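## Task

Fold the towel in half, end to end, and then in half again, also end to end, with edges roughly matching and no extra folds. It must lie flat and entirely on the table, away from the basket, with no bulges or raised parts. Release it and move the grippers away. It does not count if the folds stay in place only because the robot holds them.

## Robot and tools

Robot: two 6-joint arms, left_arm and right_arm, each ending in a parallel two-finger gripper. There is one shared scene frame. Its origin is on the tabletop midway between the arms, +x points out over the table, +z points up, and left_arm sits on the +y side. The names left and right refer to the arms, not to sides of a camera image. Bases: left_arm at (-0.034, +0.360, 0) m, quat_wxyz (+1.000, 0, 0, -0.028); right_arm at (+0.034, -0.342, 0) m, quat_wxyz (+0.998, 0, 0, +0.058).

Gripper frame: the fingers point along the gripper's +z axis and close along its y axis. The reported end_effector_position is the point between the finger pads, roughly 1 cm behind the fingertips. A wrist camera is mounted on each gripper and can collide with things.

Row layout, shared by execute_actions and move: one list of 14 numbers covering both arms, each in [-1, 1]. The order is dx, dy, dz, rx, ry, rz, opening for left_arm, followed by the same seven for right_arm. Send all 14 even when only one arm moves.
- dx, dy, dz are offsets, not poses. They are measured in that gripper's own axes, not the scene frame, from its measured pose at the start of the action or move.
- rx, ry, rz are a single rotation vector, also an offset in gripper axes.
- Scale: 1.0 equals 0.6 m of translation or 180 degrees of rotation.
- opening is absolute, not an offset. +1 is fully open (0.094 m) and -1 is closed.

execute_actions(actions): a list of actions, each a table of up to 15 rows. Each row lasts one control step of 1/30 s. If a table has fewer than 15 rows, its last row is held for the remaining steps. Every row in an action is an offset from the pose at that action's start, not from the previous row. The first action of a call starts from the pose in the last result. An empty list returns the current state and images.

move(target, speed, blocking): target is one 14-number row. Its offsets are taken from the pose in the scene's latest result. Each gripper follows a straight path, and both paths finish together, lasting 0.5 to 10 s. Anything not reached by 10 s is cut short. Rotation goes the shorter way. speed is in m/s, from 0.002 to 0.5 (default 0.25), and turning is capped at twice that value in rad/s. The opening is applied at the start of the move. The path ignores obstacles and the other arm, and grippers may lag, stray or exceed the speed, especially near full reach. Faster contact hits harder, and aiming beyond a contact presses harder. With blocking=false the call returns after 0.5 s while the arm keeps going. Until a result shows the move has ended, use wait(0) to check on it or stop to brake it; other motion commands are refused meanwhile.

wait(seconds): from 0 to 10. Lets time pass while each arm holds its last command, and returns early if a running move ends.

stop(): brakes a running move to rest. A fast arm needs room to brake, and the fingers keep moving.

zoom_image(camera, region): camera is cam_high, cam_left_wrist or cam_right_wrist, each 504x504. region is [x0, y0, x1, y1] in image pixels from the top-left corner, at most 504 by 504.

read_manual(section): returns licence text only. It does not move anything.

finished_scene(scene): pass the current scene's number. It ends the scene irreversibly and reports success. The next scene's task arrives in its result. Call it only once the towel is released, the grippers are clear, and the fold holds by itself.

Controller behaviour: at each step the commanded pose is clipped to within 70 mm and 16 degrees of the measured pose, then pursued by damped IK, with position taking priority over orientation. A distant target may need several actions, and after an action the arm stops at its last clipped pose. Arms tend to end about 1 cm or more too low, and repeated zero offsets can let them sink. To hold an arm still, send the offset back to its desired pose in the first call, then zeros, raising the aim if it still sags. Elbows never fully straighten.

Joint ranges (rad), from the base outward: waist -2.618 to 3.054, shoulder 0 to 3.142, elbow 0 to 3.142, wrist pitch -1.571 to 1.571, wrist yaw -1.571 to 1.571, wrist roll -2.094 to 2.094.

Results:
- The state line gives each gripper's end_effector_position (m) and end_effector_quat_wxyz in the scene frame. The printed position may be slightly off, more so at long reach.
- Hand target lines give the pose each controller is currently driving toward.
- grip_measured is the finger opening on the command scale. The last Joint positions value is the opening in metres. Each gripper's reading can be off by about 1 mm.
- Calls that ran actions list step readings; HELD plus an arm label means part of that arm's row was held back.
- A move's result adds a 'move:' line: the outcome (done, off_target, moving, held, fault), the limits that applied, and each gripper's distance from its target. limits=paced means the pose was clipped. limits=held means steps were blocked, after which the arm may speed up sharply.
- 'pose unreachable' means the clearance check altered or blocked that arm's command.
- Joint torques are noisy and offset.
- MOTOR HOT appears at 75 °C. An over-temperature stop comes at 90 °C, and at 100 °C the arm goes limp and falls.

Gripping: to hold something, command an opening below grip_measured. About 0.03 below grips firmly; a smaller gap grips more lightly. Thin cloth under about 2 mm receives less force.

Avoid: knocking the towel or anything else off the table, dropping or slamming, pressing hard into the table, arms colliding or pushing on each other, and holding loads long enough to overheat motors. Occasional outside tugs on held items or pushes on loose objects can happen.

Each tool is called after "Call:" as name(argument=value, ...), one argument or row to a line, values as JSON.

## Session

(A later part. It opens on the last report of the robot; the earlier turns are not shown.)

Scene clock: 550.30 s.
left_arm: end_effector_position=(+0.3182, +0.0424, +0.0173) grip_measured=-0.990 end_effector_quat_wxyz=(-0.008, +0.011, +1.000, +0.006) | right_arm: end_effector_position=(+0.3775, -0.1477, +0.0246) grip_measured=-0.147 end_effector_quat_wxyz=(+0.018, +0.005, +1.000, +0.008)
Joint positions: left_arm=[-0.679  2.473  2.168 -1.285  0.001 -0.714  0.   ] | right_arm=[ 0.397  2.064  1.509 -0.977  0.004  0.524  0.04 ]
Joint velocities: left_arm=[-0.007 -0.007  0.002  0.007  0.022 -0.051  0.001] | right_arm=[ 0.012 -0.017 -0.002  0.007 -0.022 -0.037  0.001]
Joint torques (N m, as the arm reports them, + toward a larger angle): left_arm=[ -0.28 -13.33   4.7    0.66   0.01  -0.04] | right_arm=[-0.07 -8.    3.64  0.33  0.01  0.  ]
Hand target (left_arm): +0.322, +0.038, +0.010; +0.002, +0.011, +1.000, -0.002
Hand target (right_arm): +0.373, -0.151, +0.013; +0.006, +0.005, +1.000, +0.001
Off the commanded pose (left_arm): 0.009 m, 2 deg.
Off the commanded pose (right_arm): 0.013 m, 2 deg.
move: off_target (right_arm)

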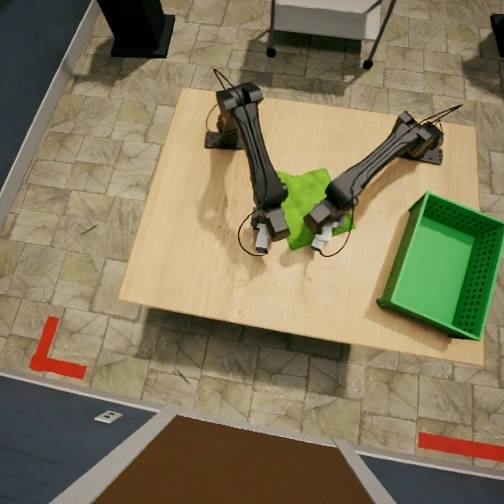

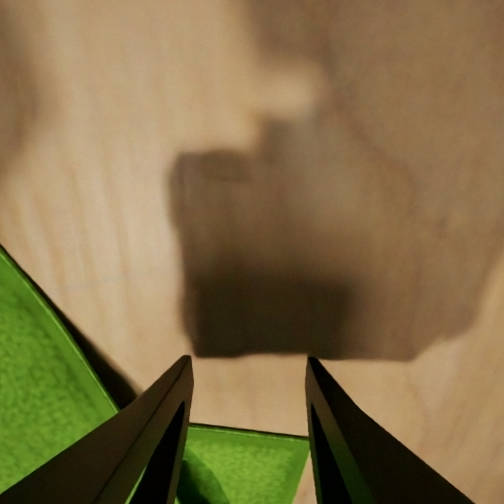

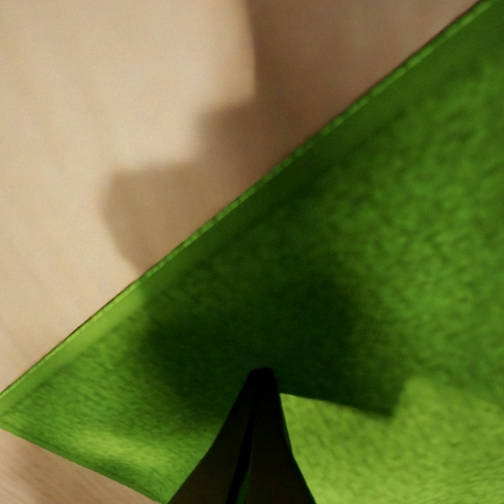

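Call:
move(
  target=[0,0,0,0,0,0,-1, 0.05,-0.005,-0.03,0,0,0,-0.15],
  speed=0.08,
)

Call:
move(
  target=[0,0,0.01,0,0,0,-1, 0,0,0.06,0,0,0,-0.15],
  speed=0.05,
)

Scene clock: 557.83 s.
left_arm: end_effector_position=(+0.3181, +0.0426, +0.0173) grip_measured=-0.990 end_effector_quat_wxyz=(-0.008, +0.011, +1.000, +0.006) | right_arm: end_effector_position=(+0.3562, -0.1492, +0.0400) grip_measured=-0.147 end_effector_quat_wxyz=(+0.022, +0.007, +1.000, +0.011)
Joint positions: left_arm=[-0.679  2.473  2.168 -1.285  0.001 -0.714  0.   ] | right_arm=[ 0.421  1.966  1.427 -0.982  0.004  0.552  0.04 ]
Joint velocities: left_arm=[-0.007 -0.012  0.022  0.066 -0.007 -0.037 -0.   ] | right_arm=[ 0.002  0.012  0.007  0.066 -0.007  0.066 -0.   ]
Joint torques (N m, as the arm reports them, + toward a larger angle): left_arm=[ -0.09 -13.49   7.09   0.19   0.03  -0.01] | right_arm=[ 0.74 -9.94  3.47  0.18  0.03  0.06]
Hand target (left_arm): +0.318, +0.042, +0.017; -0.008, +0.011, +1.000, +0.006
Hand target (right_arm): +0.347, -0.151, +0.041; +0.017, +0.006, +1.000, +0.008
Off the commanded pose (left_arm): 0.000 m, 0 deg.
Off the commanded pose (right_arm): 0.010 m, 1 deg.
move: done

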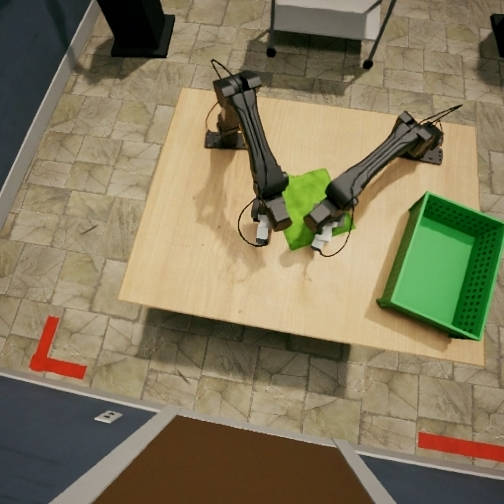

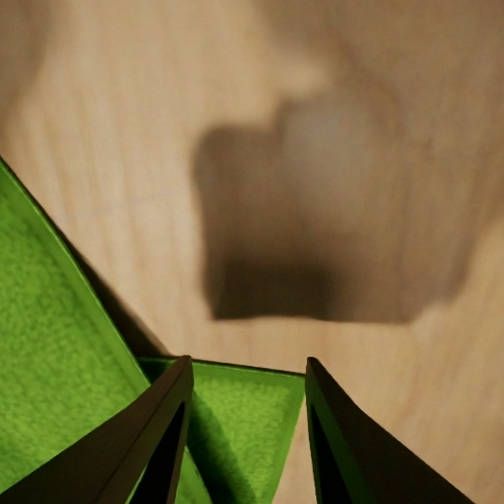

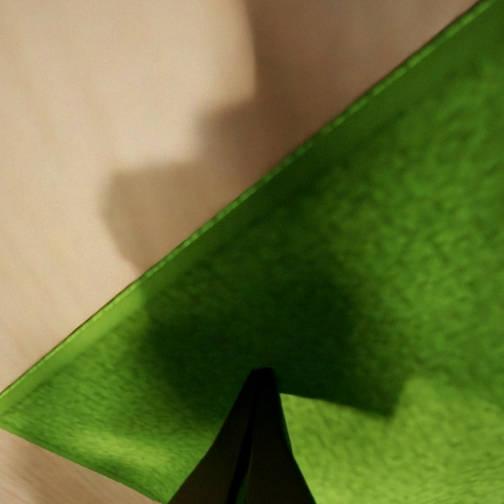

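Scene clock: 558.87 s.
left_arm: end_effector_position=(+0.3181, +0.0426, +0.0173) grip_measured=-0.990 end_effector_quat_wxyz=(-0.008, +0.011, +1.000, +0.006) | right_arm: end_effector_position=(+0.3609, -0.1464, +0.0154) grip_measured=-0.147 end_effector_quat_wxyz=(+0.030, +0.007, +0.999, +0.016)
Joint positions: left_arm=[-0.679  2.473  2.168 -1.285  0.001 -0.714  0.   ] | right_arm=[ 0.421  2.001  1.373 -0.874  0.004  0.552  0.04 ]
Joint velocities: left_arm=[-0.007  0.012 -0.007 -0.037 -0.022  0.066 -0.   ] | right_arm=[-0.002 -0.007  0.027  0.007 -0.037 -0.051 -0.   ]
Joint torques (N m, as the arm reports them, + toward a larger angle): left_arm=[  0.01 -13.22   5.16   0.38   0.06  -0.01] | right_arm=[ 0.06 -7.54  3.57  0.45  0.    0.04]
Hand target (left_arm): +0.318, +0.043, +0.011; -0.008, +0.011, +1.000, +0.006
Hand target (right_arm): +0.357, -0.149, +0.004; +0.022, +0.007, +1.000, +0.011
Off the commanded pose (left_arm): 0.006 m, 0 deg.
Off the commanded pose (right_arm): 0.012 m, 1 deg.
move: off_target (right_arm)

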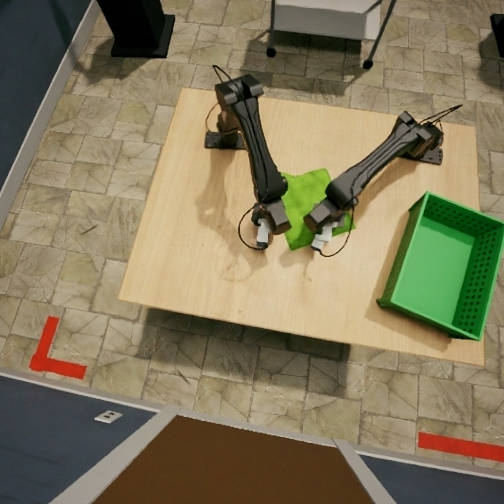

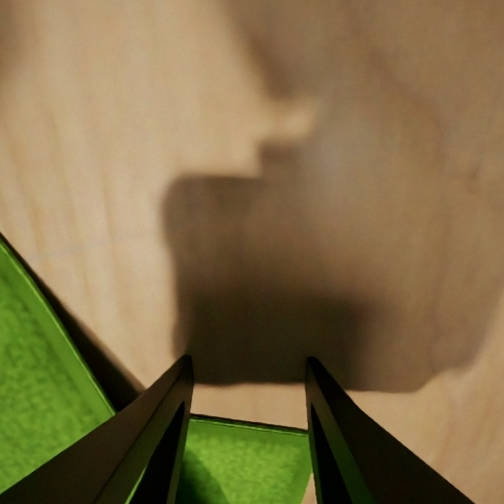

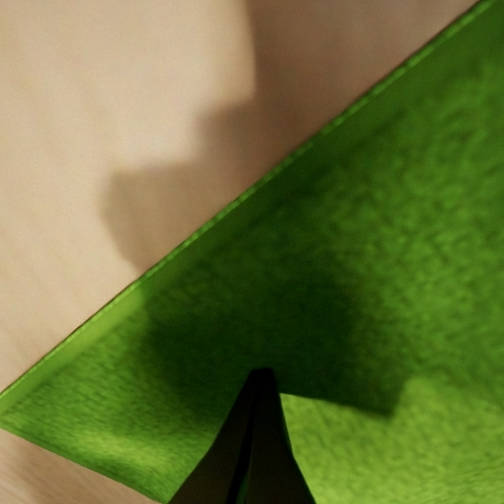

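Call:
move(
  target=[0,0,0,0,0,0,-1, 0.04,-0.005,-0.03,0,0,0,-0.15],
  speed=0.08,
)

Call:
move(
  target=[0,0,0.01,0,0,0,-1, 0,0,0.06,0,0,0,-0.15],
  speed=0.05,
)

Scene clock: 566.60 s.
left_arm: end_effector_position=(+0.3181, +0.0426, +0.0173) grip_measured=-0.990 end_effector_quat_wxyz=(-0.008, +0.011, +1.000, +0.006) | right_arm: end_effector_position=(+0.3459, -0.1475, +0.0305) grip_measured=-0.147 end_effector_quat_wxyz=(+0.036, +0.009, +0.999, +0.021)
Joint positions: left_arm=[-0.679  2.473  2.168 -1.285  0.001 -0.714  0.   ] | right_arm=[ 0.44   1.92   1.321 -0.889  0.004  0.573  0.04 ]
Joint velocities: left_arm=[ 0.037  0.002 -0.002 -0.081  0.022 -0.081 -0.   ] | right_arm=[ 0.017  0.012 -0.007 -0.125 -0.051  0.022  0.   ]
Joint torques (N m, as the arm reports them, + toward a larger angle): left_arm=[ -0.05 -13.37   7.03   0.18   0.    -0.02] | right_arm=[ 0.56 -9.55  3.39  0.21  0.03  0.06]
Hand target (left_arm): +0.318, +0.043, +0.017; -0.008, +0.011, +1.000, +0.006
Hand target (right_arm): +0.336, -0.150, +0.032; +0.031, +0.007, +0.999, +0.016
Off the commanded pose (left_arm): 0.000 m, 0 deg.
Off the commanded pose (right_arm): 0.010 m, 1 deg.
move: done

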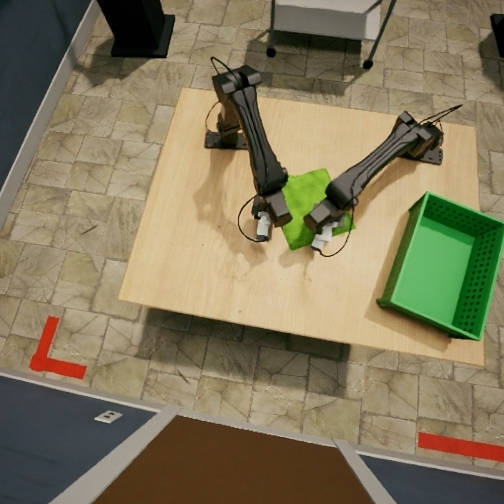

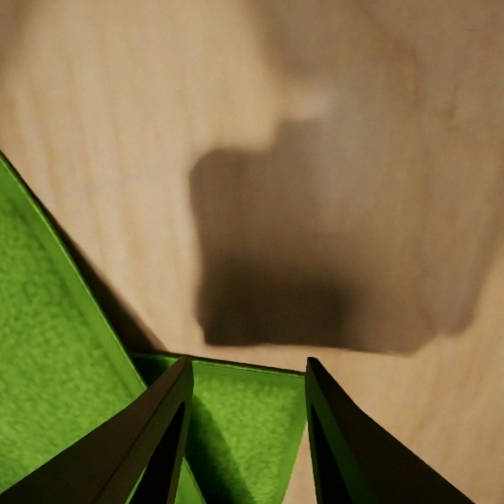

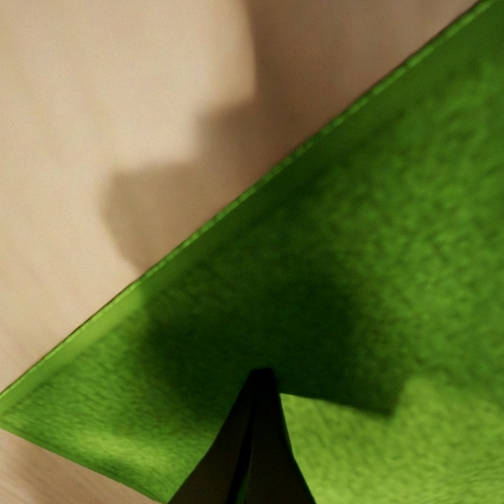

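Scene clock: 567.57 s.
left_arm: end_effector_position=(+0.3181, +0.0426, +0.0173) grip_measured=-0.990 end_effector_quat_wxyz=(-0.008, +0.011, +1.000, +0.006) | right_arm: end_effector_position=(+0.3518, -0.1438, +0.0153) grip_measured=-0.147 end_effector_quat_wxyz=(+0.046, +0.009, +0.999, +0.027)
Joint positions: left_arm=[-0.679  2.473  2.168 -1.285  0.001 -0.714  0.   ] | right_arm=[ 0.44   1.947  1.29  -0.807  0.004  0.574  0.04 ]
Joint velocities: left_arm=[ 0.012 -0.002 -0.007 -0.037  0.037 -0.022  0.   ] | right_arm=[-0.007 -0.002  0.002 -0.007  0.007  0.007  0.001]
Joint torques (N m, as the arm reports them, + toward a larger angle): left_arm=[ -0.01 -13.24   5.21   0.4    0.01  -0.01] | right_arm=[ 0.07 -5.94  2.69  0.77  0.01  0.04]
Hand target (left_arm): +0.318, +0.043, +0.011; -0.008, +0.011, +1.000, +0.006
Hand target (right_arm): +0.347, -0.147, -0.005; +0.036, +0.009, +0.999, +0.020
Off the commanded pose (left_arm): 0.006 m, 0 deg.
Off the commanded pose (right_arm): 0.021 m, 1 deg.
move: off_target (right_arm)

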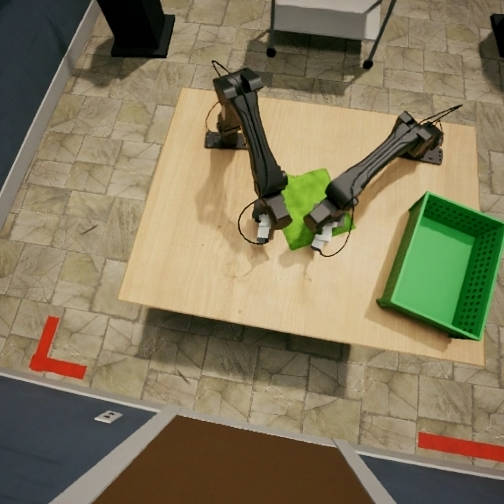

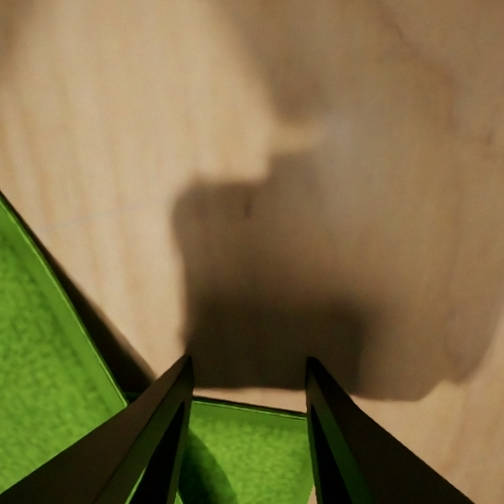

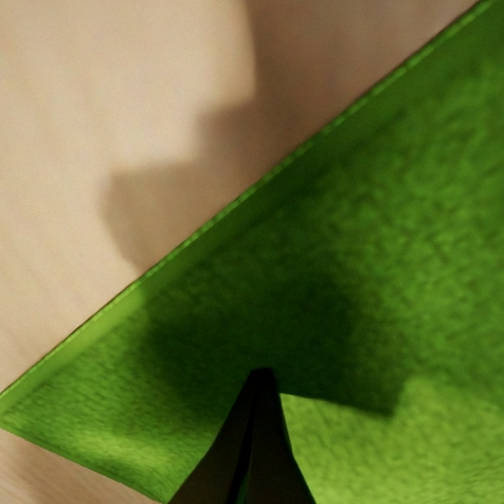

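Call:
move(
  target=[0,0,0,0,0,0,-1, 0.055,-0.02,-0.03,0,0,0,-0.15],
  speed=0.08,
)

Call:
move(
  target=[0,0,0.01,0,0,0,-1, 0.01,0,0.06,0,0,0,-0.15],
  speed=0.05,
)

Scene clock: 575.63 s.
left_arm: end_effector_position=(+0.3181, +0.0426, +0.0173) grip_measured=-0.990 end_effector_quat_wxyz=(-0.008, +0.011, +1.000, +0.006) | right_arm: end_effector_position=(+0.3261, -0.1547, +0.0283) grip_measured=-0.147 end_effector_quat_wxyz=(+0.049, +0.011, +0.998, +0.030)
Joint positions: left_arm=[-0.679  2.473  2.168 -1.285  0.001 -0.714  0.   ] | right_arm=[ 0.452  1.824  1.18  -0.811  0.004  0.591  0.04 ]
Joint velocities: left_arm=[-0.002 -0.002 -0.022 -0.051 -0.022  0.037  0.001] | right_arm=[-0.017 -0.002  0.012  0.022  0.037  0.007  0.001]
Joint torques (N m, as the arm reports them, + toward a larger angle): left_arm=[  0.05 -13.39   7.2    0.21   0.05   0.  ] | right_arm=[ 0.75 -8.89  3.61  0.3   0.03  0.05]
Hand target (left_arm): +0.318, +0.043, +0.017; -0.008, +0.011, +1.000, +0.006
Hand target (right_arm): +0.317, -0.156, +0.029; +0.046, +0.009, +0.999, +0.027
Off the commanded pose (left_arm): 0.000 m, 0 deg.
Off the commanded pose (right_arm): 0.009 m, 1 deg.
move: done

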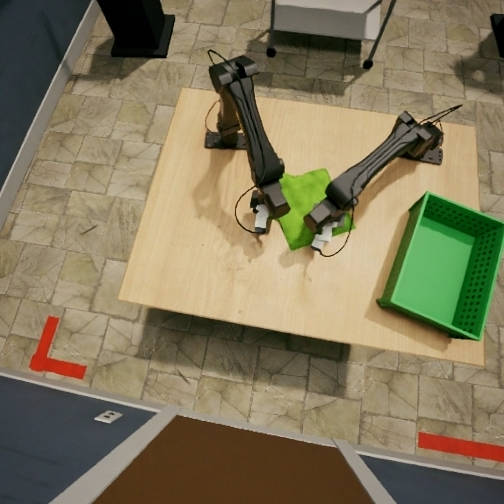

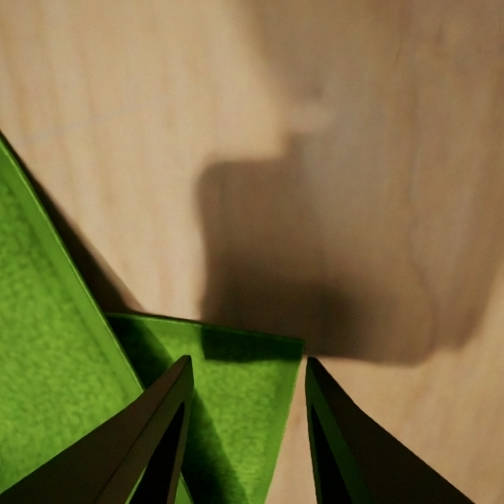

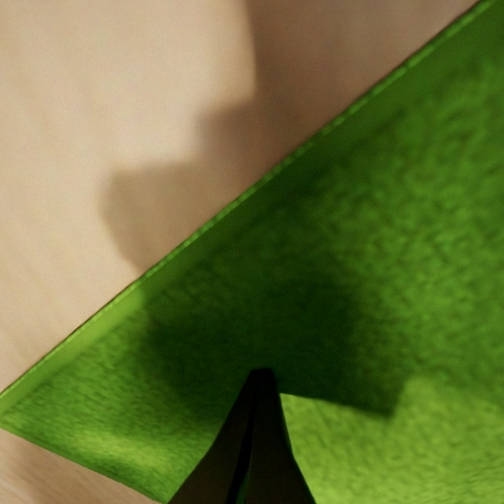

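Scene clock: 576.60 s.
left_arm: end_effector_position=(+0.3181, +0.0426, +0.0173) grip_measured=-0.990 end_effector_quat_wxyz=(-0.008, +0.011, +1.000, +0.006) | right_arm: end_effector_position=(+0.3299, -0.1523, +0.0149) grip_measured=-0.147 end_effector_quat_wxyz=(+0.060, +0.014, +0.997, +0.037)
Joint positions: left_arm=[-0.679  2.473  2.168 -1.285  0.001 -0.714  0.   ] | right_arm=[ 0.452  1.84   1.138 -0.727  0.004  0.597  0.04 ]
Joint velocities: left_arm=[-0.012 -0.002 -0.007  0.007  0.022  0.051 -0.001] | right_arm=[-0.012  0.007 -0.007  0.022 -0.022  0.037 -0.001]
Joint torques (N m, as the arm reports them, + toward a larger angle): left_arm=[ -0.03 -13.2    5.11   0.39   0.05  -0.01] | right_arm=[ 0.69 -4.7   2.07  0.9   0.03  0.08]
Hand target (left_arm): +0.318, +0.043, +0.011; -0.008, +0.011, +1.000, +0.006
Hand target (right_arm): +0.322, -0.153, -0.007; +0.049, +0.011, +0.998, +0.030
Off the commanded pose (left_arm): 0.006 m, 0 deg.
Off the commanded pose (right_arm): 0.024 m, 2 deg.
move: off_target (right_arm)

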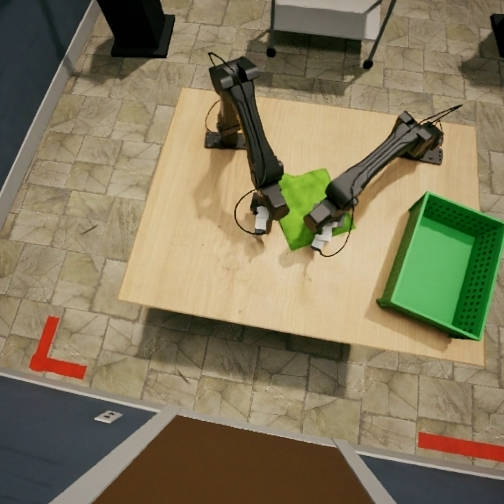

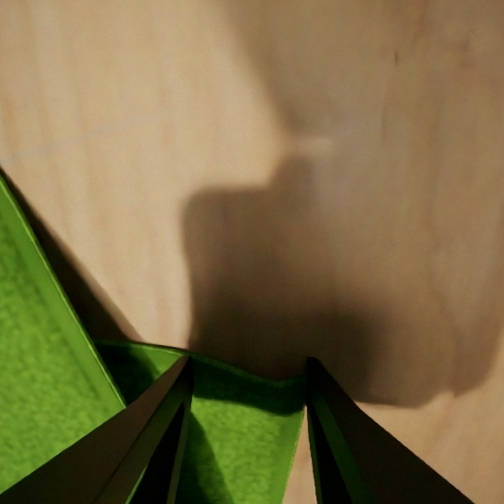

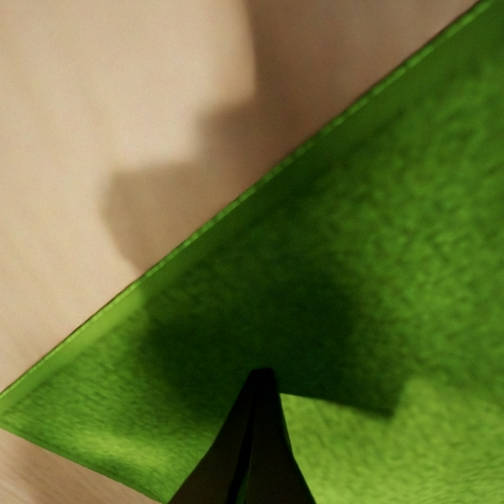

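Good enough. Close, lift slightly, and pull outward.

Call:
move(
  target=[0,0,0.01,0,0,0,-1, 0,0,0.02,0,0,0,-1],
  speed=0.05,
)

Call:
move(
  target=[0,0,0.01,0,0,0,-1, 0,0,-0.05,0,0,0,-1],
  speed=0.05,
)

Scene clock: 581.97 s.
left_arm: end_effector_position=(+0.3181, +0.0426, +0.0173) grip_measured=-0.990 end_effector_quat_wxyz=(-0.008, +0.011, +1.000, +0.006) | right_arm: end_effector_position=(+0.3314, -0.1505, +0.0154) grip_measured=-0.966 end_effector_quat_wxyz=(+0.063, +0.014, +0.997, +0.041)
Joint positions: left_arm=[-0.679  2.473  2.168 -1.285  0.001 -0.714  0.   ] | right_arm=[ 0.453  1.839  1.138 -0.719  0.001  0.597  0.002]
Joint velocities: left_arm=[ 0.027 -0.012  0.017 -0.007  0.022 -0.007  0.001] | right_arm=[ 0.007  0.012  0.002 -0.066  0.022 -0.022 -0.001]
Joint torques (N m, as the arm reports them, + toward a larger angle): left_arm=[  0.02 -13.19   5.11   0.38   0.01  -0.02] | right_arm=[ 0.04 -5.64  3.75  0.76  0.06  0.02]
Hand target (left_arm): +0.318, +0.043, +0.011; -0.008, +0.011, +1.000, +0.006
Hand target (right_arm): +0.331, -0.152, +0.003; +0.060, +0.014, +0.997, +0.037
Off the commanded pose (left_arm): 0.006 m, 0 deg.
Off the commanded pose (right_arm): 0.012 m, 1 deg.
move: off_target (right_arm)

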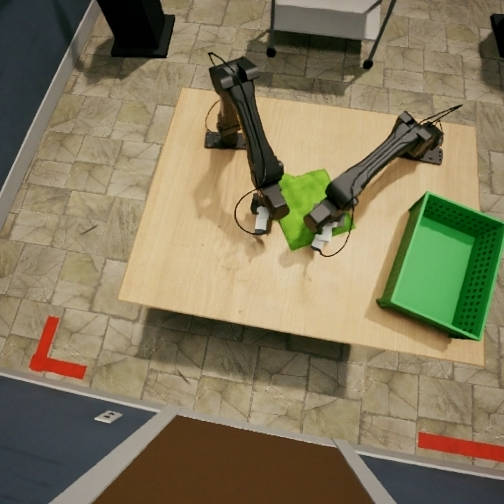

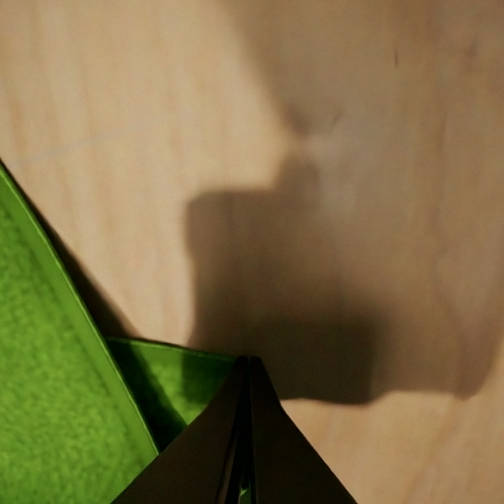

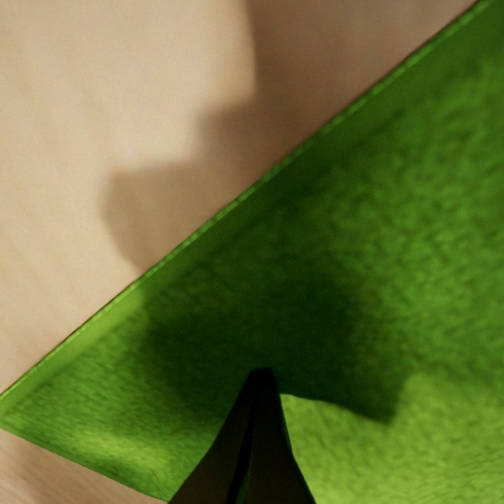

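Scene clock: 583.00 s.
left_arm: end_effector_position=(+0.3181, +0.0426, +0.0173) grip_measured=-0.990 end_effector_quat_wxyz=(-0.008, +0.011, +1.000, +0.006) | right_arm: end_effector_position=(+0.3214, -0.1569, +0.0305) grip_measured=-0.966 end_effector_quat_wxyz=(+0.049, +0.014, +0.998, +0.032)
Joint positions: left_arm=[-0.679  2.473  2.168 -1.285  0.001 -0.714  0.   ] | right_arm=[ 0.453  1.802  1.161 -0.813  0.001  0.597  0.002]
Joint velocities: left_arm=[-0.012 -0.002  0.012 -0.022 -0.022 -0.022  0.001] | right_arm=[ 0.012  0.017 -0.012 -0.022 -0.007  0.037 -0.001]
Joint torques (N m, as the arm reports them, + toward a larger angle): left_arm=[ -0.04 -13.27   5.17   0.37   0.04  -0.01] | right_arm=[ 0.   -8.68  7.23  0.28  0.02  0.03]
Hand target (left_arm): +0.318, +0.043, +0.011; -0.008, +0.011, +1.000, +0.006
Hand target (right_arm): +0.328, -0.153, +0.045; +0.063, +0.014, +0.997, +0.041
Off the commanded pose (left_arm): 0.006 m, 0 deg.
Off the commanded pose (right_arm): 0.016 m, 2 deg.
move: off_target (right_arm)

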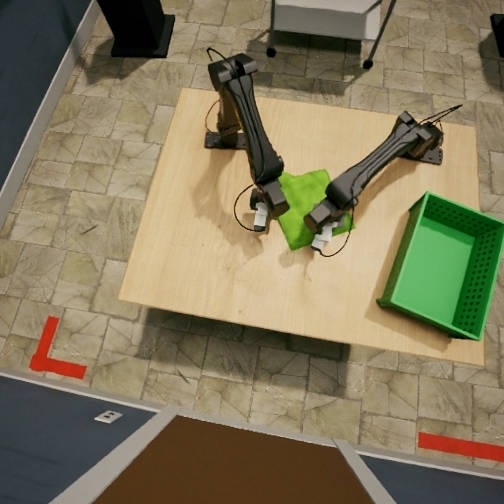

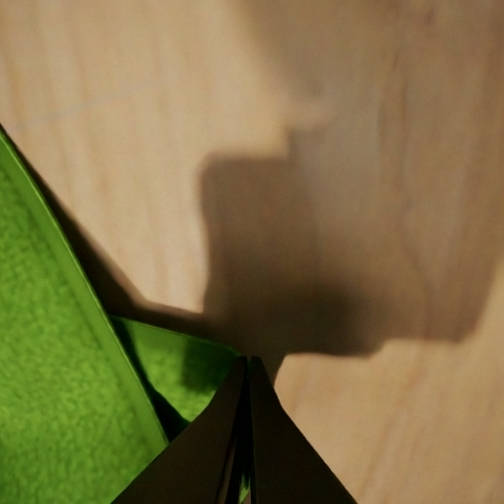

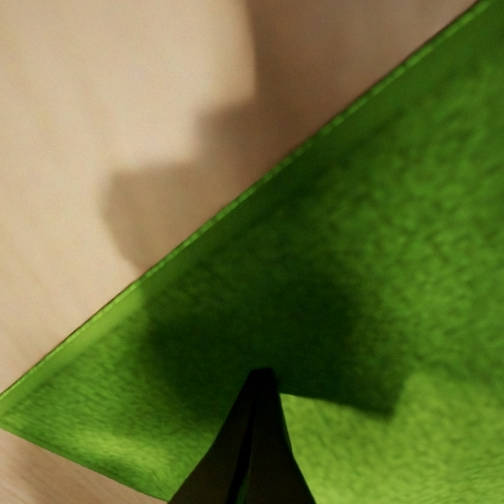

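Call:
move(
  target=[0,0,0.01,0,0,0,-1, -0.2,-0.17,-0.03,0,0,0,-1],
  speed=0.08,
)

Scene clock: 589.97 s.
left_arm: end_effector_position=(+0.3181, +0.0426, +0.0173) grip_measured=-0.990 end_effector_quat_wxyz=(-0.008, +0.011, +1.000, +0.006) | right_arm: end_effector_position=(+0.4324, -0.2621, +0.0531) grip_measured=-0.966 end_effector_quat_wxyz=(+0.052, +0.014, +0.998, +0.026)
Joint positions: left_arm=[-0.679  2.473  2.168 -1.285  0.001 -0.714  0.   ] | right_arm=[ 0.065  2.012  1.542 -0.989 -0.03   0.21   0.002]
Joint velocities: left_arm=[ 0.002 -0.002 -0.007  0.037 -0.051 -0.037  0.001] | right_arm=[ 0.007 -0.002 -0.007 -0.051 -0.022  0.022 -0.001]
Joint torques (N m, as the arm reports them, + toward a larger angle): left_arm=[ -0.06 -13.3    5.2    0.38   0.01   0.01] | right_arm=[-0.46 -7.6   7.69  0.25 -0.06 -0.03]
Hand target (left_arm): +0.318, +0.043, +0.011; -0.008, +0.011, +1.000, +0.006
Hand target (right_arm): +0.438, -0.263, +0.053; +0.051, +0.014, +0.998, +0.029
Off the commanded pose (left_arm): 0.006 m, 0 deg.
Off the commanded pose (right_arm): 0.004 m, 1 deg.
move: done

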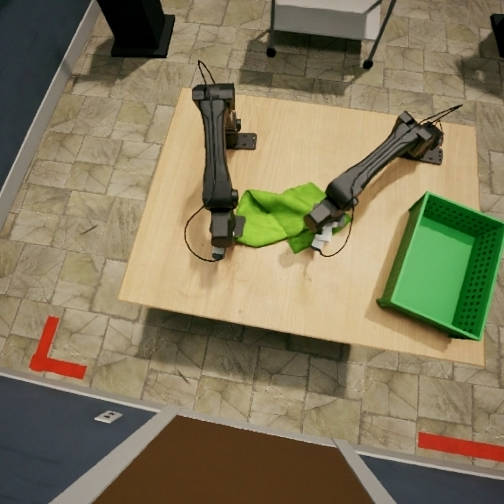

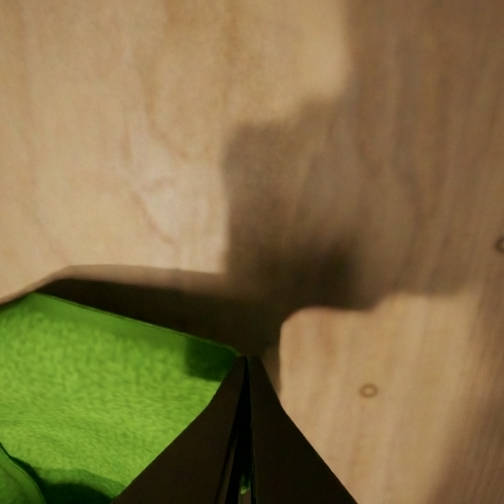

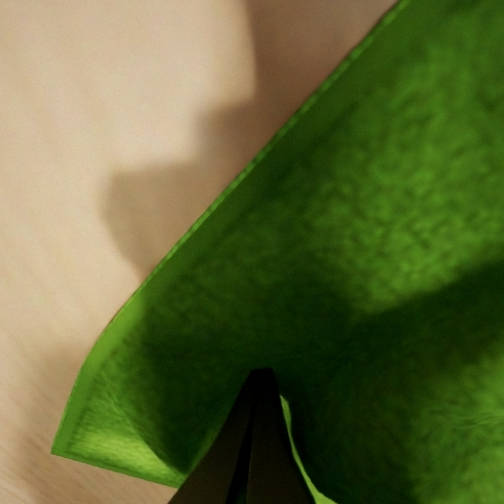

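Release both, retreat, and inspect.

Call:
move(
  target=[0,0,-0.05,0,0,0,-1, 0,0,0.02,0,0,0,1],
  speed=0.1,
)

Call:
move(
  target=[0.1,0.3,-0.3,0,0,0,1, 0.1,-0.2,-0.3,0,0,0,1],
)

Call:
zoom_image(
  camera="cam_high",
  region=[200, 150, 380, 294],
)

Scene clock: 596.30 s.
left_arm: end_effector_position=(+0.3164, +0.0441, +0.0411) grip_measured=-0.990 end_effector_quat_wxyz=(-0.012, +0.011, +1.000, +0.010) | right_arm: end_effector_position=(+0.4398, -0.2608, +0.0541) grip_measured=+1.000 end_effector_quat_wxyz=(+0.067, +0.013, +0.997, +0.029)
Joint positions: left_arm=[-0.679  2.473  2.262 -1.39   0.001 -0.714  0.   ] | right_arm=[ 0.065  2.012  1.542 -0.959 -0.03   0.209  0.094]
Joint velocities: left_arm=[-0.012  0.007 -0.022 -0.037 -0.066 -0.022  0.   ] | right_arm=[-0.007  0.007 -0.002  0.081  0.007 -0.007  0.   ]
Joint torques (N m, as the arm reports them, + toward a larger angle): left_arm=[ -0.01 -13.42   9.48   0.07   0.03   0.  ] | right_arm=[ 0.12 -8.08  3.62  0.51  0.    0.04]
Hand target (left_arm): +0.319, +0.043, +0.047; -0.008, +0.011, +1.000, +0.006
Hand target (right_arm): +0.433, -0.262, +0.042; +0.052, +0.014, +0.998, +0.026
Off the commanded pose (left_arm): 0.007 m, 1 deg.
Off the commanded pose (right_arm): 0.014 m, 2 deg.
move: off_target (right_arm)

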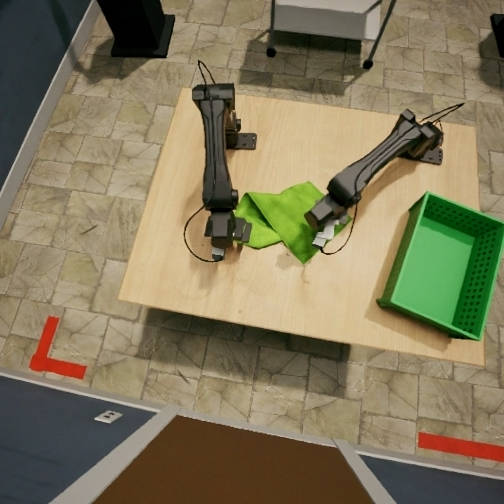

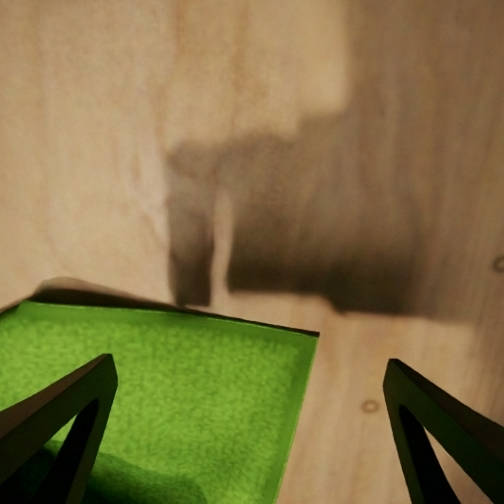

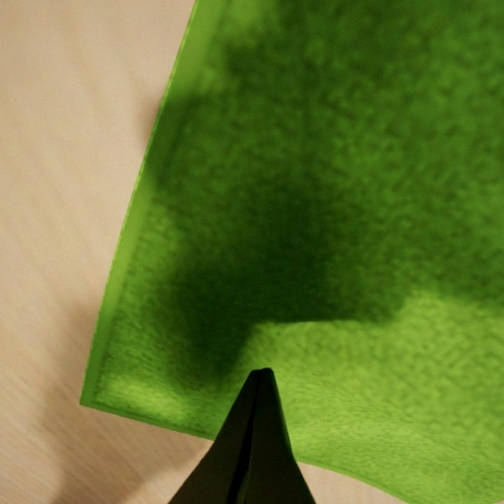

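Scene clock: 598.07 s.
left_arm: end_effector_position=(+0.2673, +0.2218, +0.2241) grip_measured=+1.000 end_effector_quat_wxyz=(+0.060, +0.006, +0.998, -0.027) | right_arm: end_effector_position=(+0.3549, -0.3895, +0.2068) grip_measured=+1.000 end_effector_quat_wxyz=(+0.052, +0.014, +0.998, +0.022)
Joint positions: left_arm=[-0.377  1.736  1.867 -1.57   0.    -0.422  0.094] | right_arm=[-0.301  1.721  1.779 -1.534 -0.06  -0.154  0.094]
Joint velocities: left_arm=[ 0.017 -0.007 -0.012 -0.007 -0.066 -0.066  0.   ] | right_arm=[-0.002 -0.022 -0.007 -0.037  0.037 -0.081  0.   ]
Joint torques (N m, as the arm reports them, + toward a larger angle): left_arm=[ 0.16 -7.43  5.73  0.43 -0.03  0.11] | right_arm=[-0.44 -7.31  7.48  0.26 -0.12 -0.02]
Hand target (left_arm): +0.265, +0.225, +0.221; +0.055, +0.010, +0.998, -0.021
Hand target (right_arm): +0.356, -0.389, +0.218; +0.067, +0.013, +0.997, +0.025
Off the commanded pose (left_arm): 0.003 m, 9 deg.
Off the commanded pose (right_arm): 0.011 m, 2 deg.
joint sent to its limit (left arm) — the command would take joint 4 (wrist pitch) past its lower limit, so that joint was sent only as far as its limit.
move: off_target (left_arm, right_arm)

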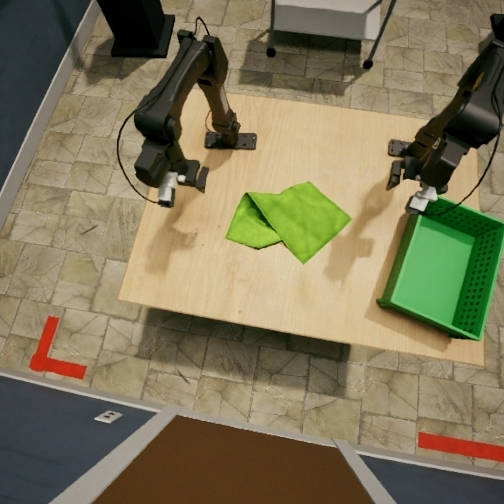

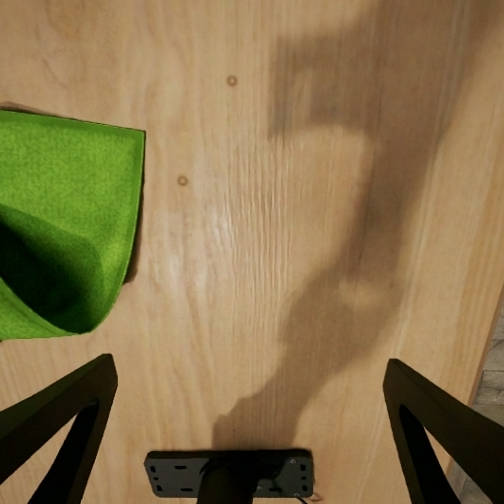

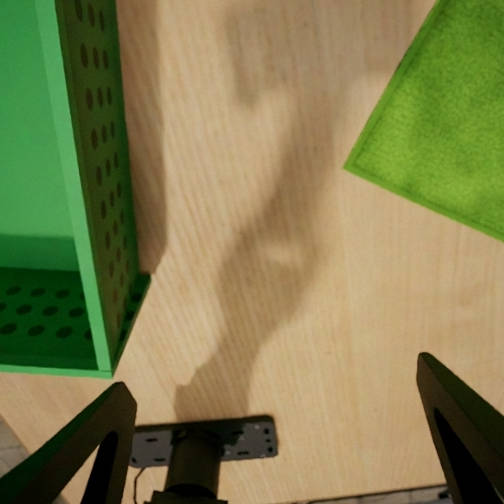

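Region (200, 150, 380, 294) of cam_high's 504x504 image, scaled by 2.800, with more detail than that image has; it fills the top 403 rows of this view, and the rest is white.

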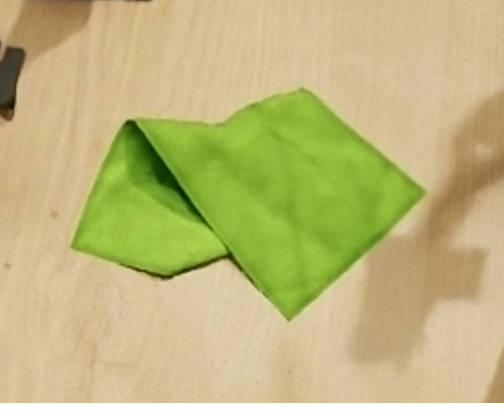

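Call:
move(
  target=[-0.165,-0.207,0.29,0,0.038,0,0.28, 0.098,0.29,0.232,0,0.033,0,0.28],
  speed=0.2,
)

Scene clock: 644.67 s.
left_arm: end_effector_position=(+0.3857, +0.0880, +0.0674) grip_measured=+0.283 end_effector_quat_wxyz=(+0.002, +0.008, +1.000, -0.025) | right_arm: end_effector_position=(+0.3158, -0.2059, +0.0796) grip_measured=+0.283 end_effector_quat_wxyz=(+0.007, +0.012, +0.999, +0.034)
Joint positions: left_arm=[-0.506  2.619  2.641 -1.562  0.04  -0.547  0.06 ] | right_arm=[ 0.297  1.705  1.255 -1.078 -0.057  0.438  0.06 ]
Joint velocities: left_arm=[-0.012 -0.017  0.002 -0.022  0.007 -0.095 -0.001] | right_arm=[ 0.022 -0.007  0.002 -0.007 -0.007  0.037 -0.   ]
Joint torques (N m, as the arm reports them, + toward a larger angle): left_arm=[ -0.58 -14.09   9.13   0.16   0.09  -0.08] | right_arm=[ 0.38 -5.66  3.95  0.36  0.03  0.09]
Hand target (left_arm): +0.384, +0.084, +0.073; +0.005, +0.008, +1.000, -0.030
Hand target (right_arm): +0.313, -0.207, +0.071; -0.000, +0.013, +1.000, +0.027
Off the commanded pose (left_arm): 0.003 m, 0 deg.
Off the commanded pose (right_arm): 0.010 m, 2 deg.
joint sent to its limit (left arm) — the command would take joint 4 (wrist pitch) past its lower limit, so that joint was sent only as far as its limit.
move: done

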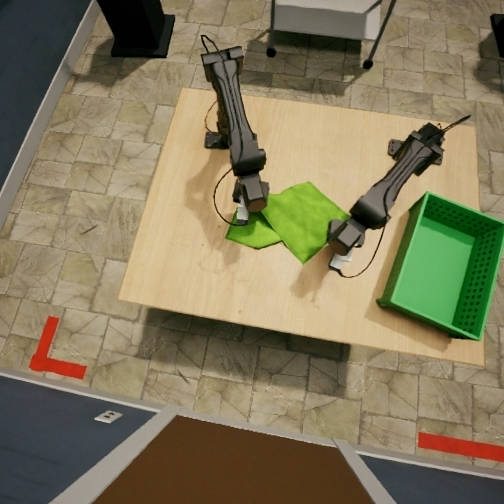

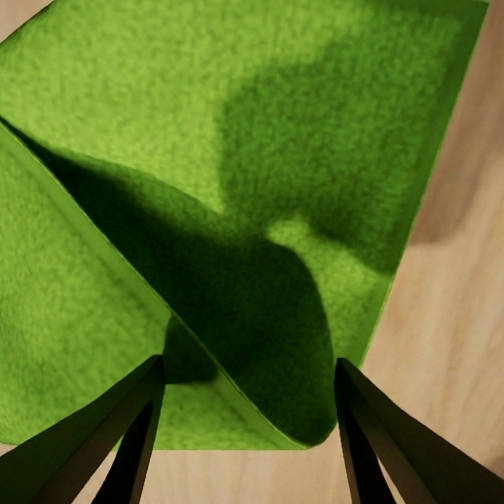

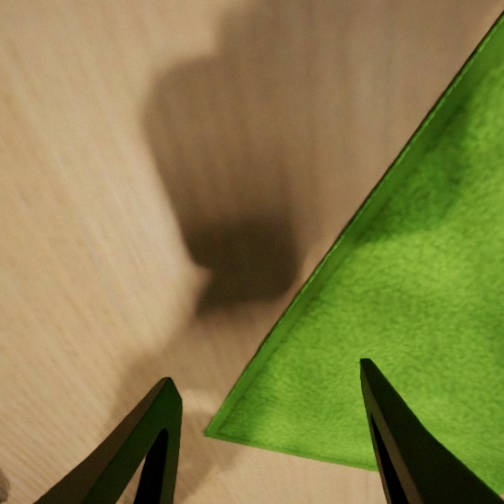

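Call:
move(
  target=[0.04,0,0,0,0,0,0.28, 0.03,-0.022,0,0,0,0,0.28],
  speed=0.1,
)

Call:
move(
  target=[0.005,0,0.11,0,0,0,0.28, 0.005,0,0.12,0,0,0,0.28],
  speed=0.05,
)

Scene clock: 661.67 s.
left_arm: end_effector_position=(+0.3598, +0.0936, +0.0608) grip_measured=+0.283 end_effector_quat_wxyz=(-0.011, +0.009, +1.000, -0.017) | right_arm: end_effector_position=(+0.2994, -0.2131, +0.0772) grip_measured=+0.283 end_effector_quat_wxyz=(+0.002, +0.007, +0.999, +0.032)
Joint positions: left_arm=[-0.526  2.455  2.308 -1.424  0.04  -0.565  0.06 ] | right_arm=[ 0.297  1.651  1.185 -1.074 -0.057  0.429  0.06 ]
Joint velocities: left_arm=[-0.012  0.002 -0.007  0.051 -0.007  0.022 -0.   ] | right_arm=[-0.032  0.002  0.002  0.051  0.051  0.007 -0.001]
Joint torques (N m, as the arm reports them, + toward a larger angle): left_arm=[ -0.54 -14.93   5.77   0.38   0.05  -0.12] | right_arm=[-0.98 -7.61  3.58  0.31 -0.01 -0.04]
Hand target (left_arm): +0.361, +0.089, +0.067; +0.002, +0.008, +1.000, -0.025
Hand target (right_arm): +0.298, -0.219, +0.078; +0.007, +0.012, +0.999, +0.034
Off the commanded pose (left_arm): 0.009 m, 2 deg.
Off the commanded pose (right_arm): 0.006 m, 1 deg.
move: done

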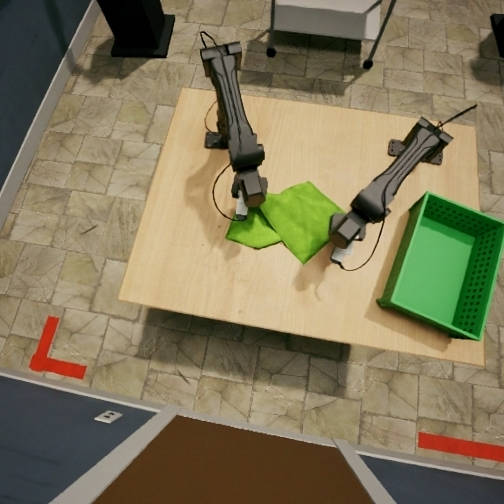

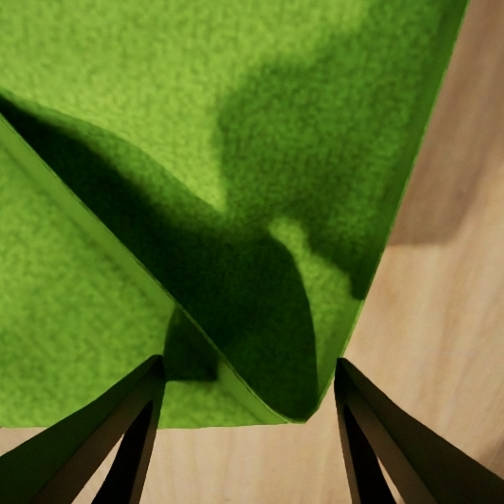

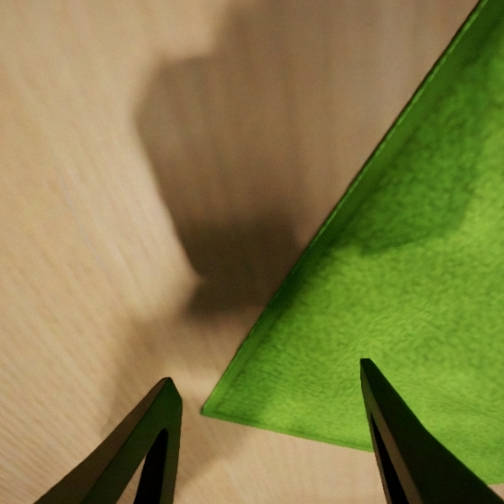

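Scene clock: 663.40 s.
left_arm: end_effector_position=(+0.3538, +0.0977, +0.0159) grip_measured=+0.283 end_effector_quat_wxyz=(-0.015, +0.005, +1.000, -0.014) | right_arm: end_effector_position=(+0.3011, -0.2112, +0.0163) grip_measured=+0.283 end_effector_quat_wxyz=(+0.010, +0.012, +0.999, +0.035)
Joint positions: left_arm=[-0.526  2.428  2.08  -1.232  0.04  -0.572  0.06 ] | right_arm=[ 0.301  1.726  1.011 -0.809 -0.055  0.443  0.06 ]
Joint velocities: left_arm=[ 0.002 -0.007  0.012  0.051 -0.066  0.051 -0.001] | right_arm=[ 0.002 -0.012 -0.032 -0.051  0.007  0.007  0.   ]
Joint torques (N m, as the arm reports them, + toward a larger angle): left_arm=[ -0.99 -11.12   3.54   0.83   0.04  -0.05] | right_arm=[ 1.   -5.03  3.31  0.52 -0.03  0.03]
Hand target (left_arm): +0.354, +0.091, -0.004; -0.012, +0.009, +1.000, -0.016
Hand target (right_arm): +0.296, -0.209, +0.006; +0.002, +0.007, +0.999, +0.032
Off the commanded pose (left_arm): 0.022 m, 1 deg.
Off the commanded pose (right_arm): 0.012 m, 1 deg.
move: off_target (left_arm, right_arm)

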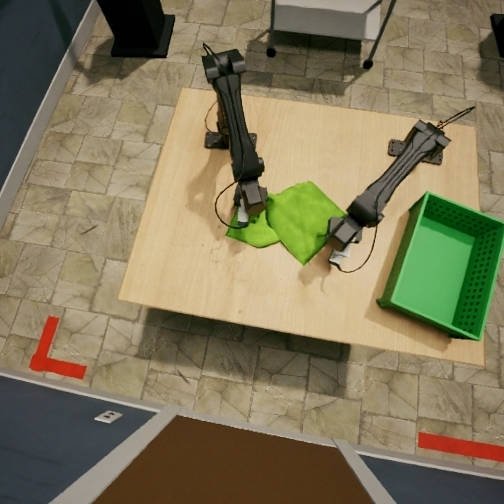

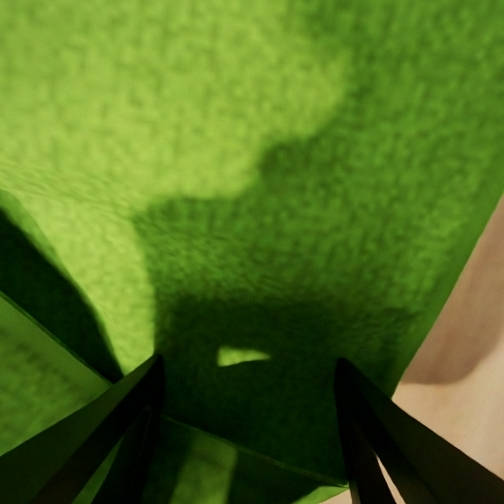

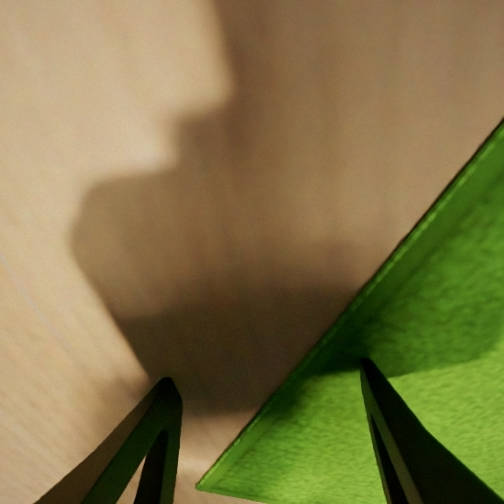

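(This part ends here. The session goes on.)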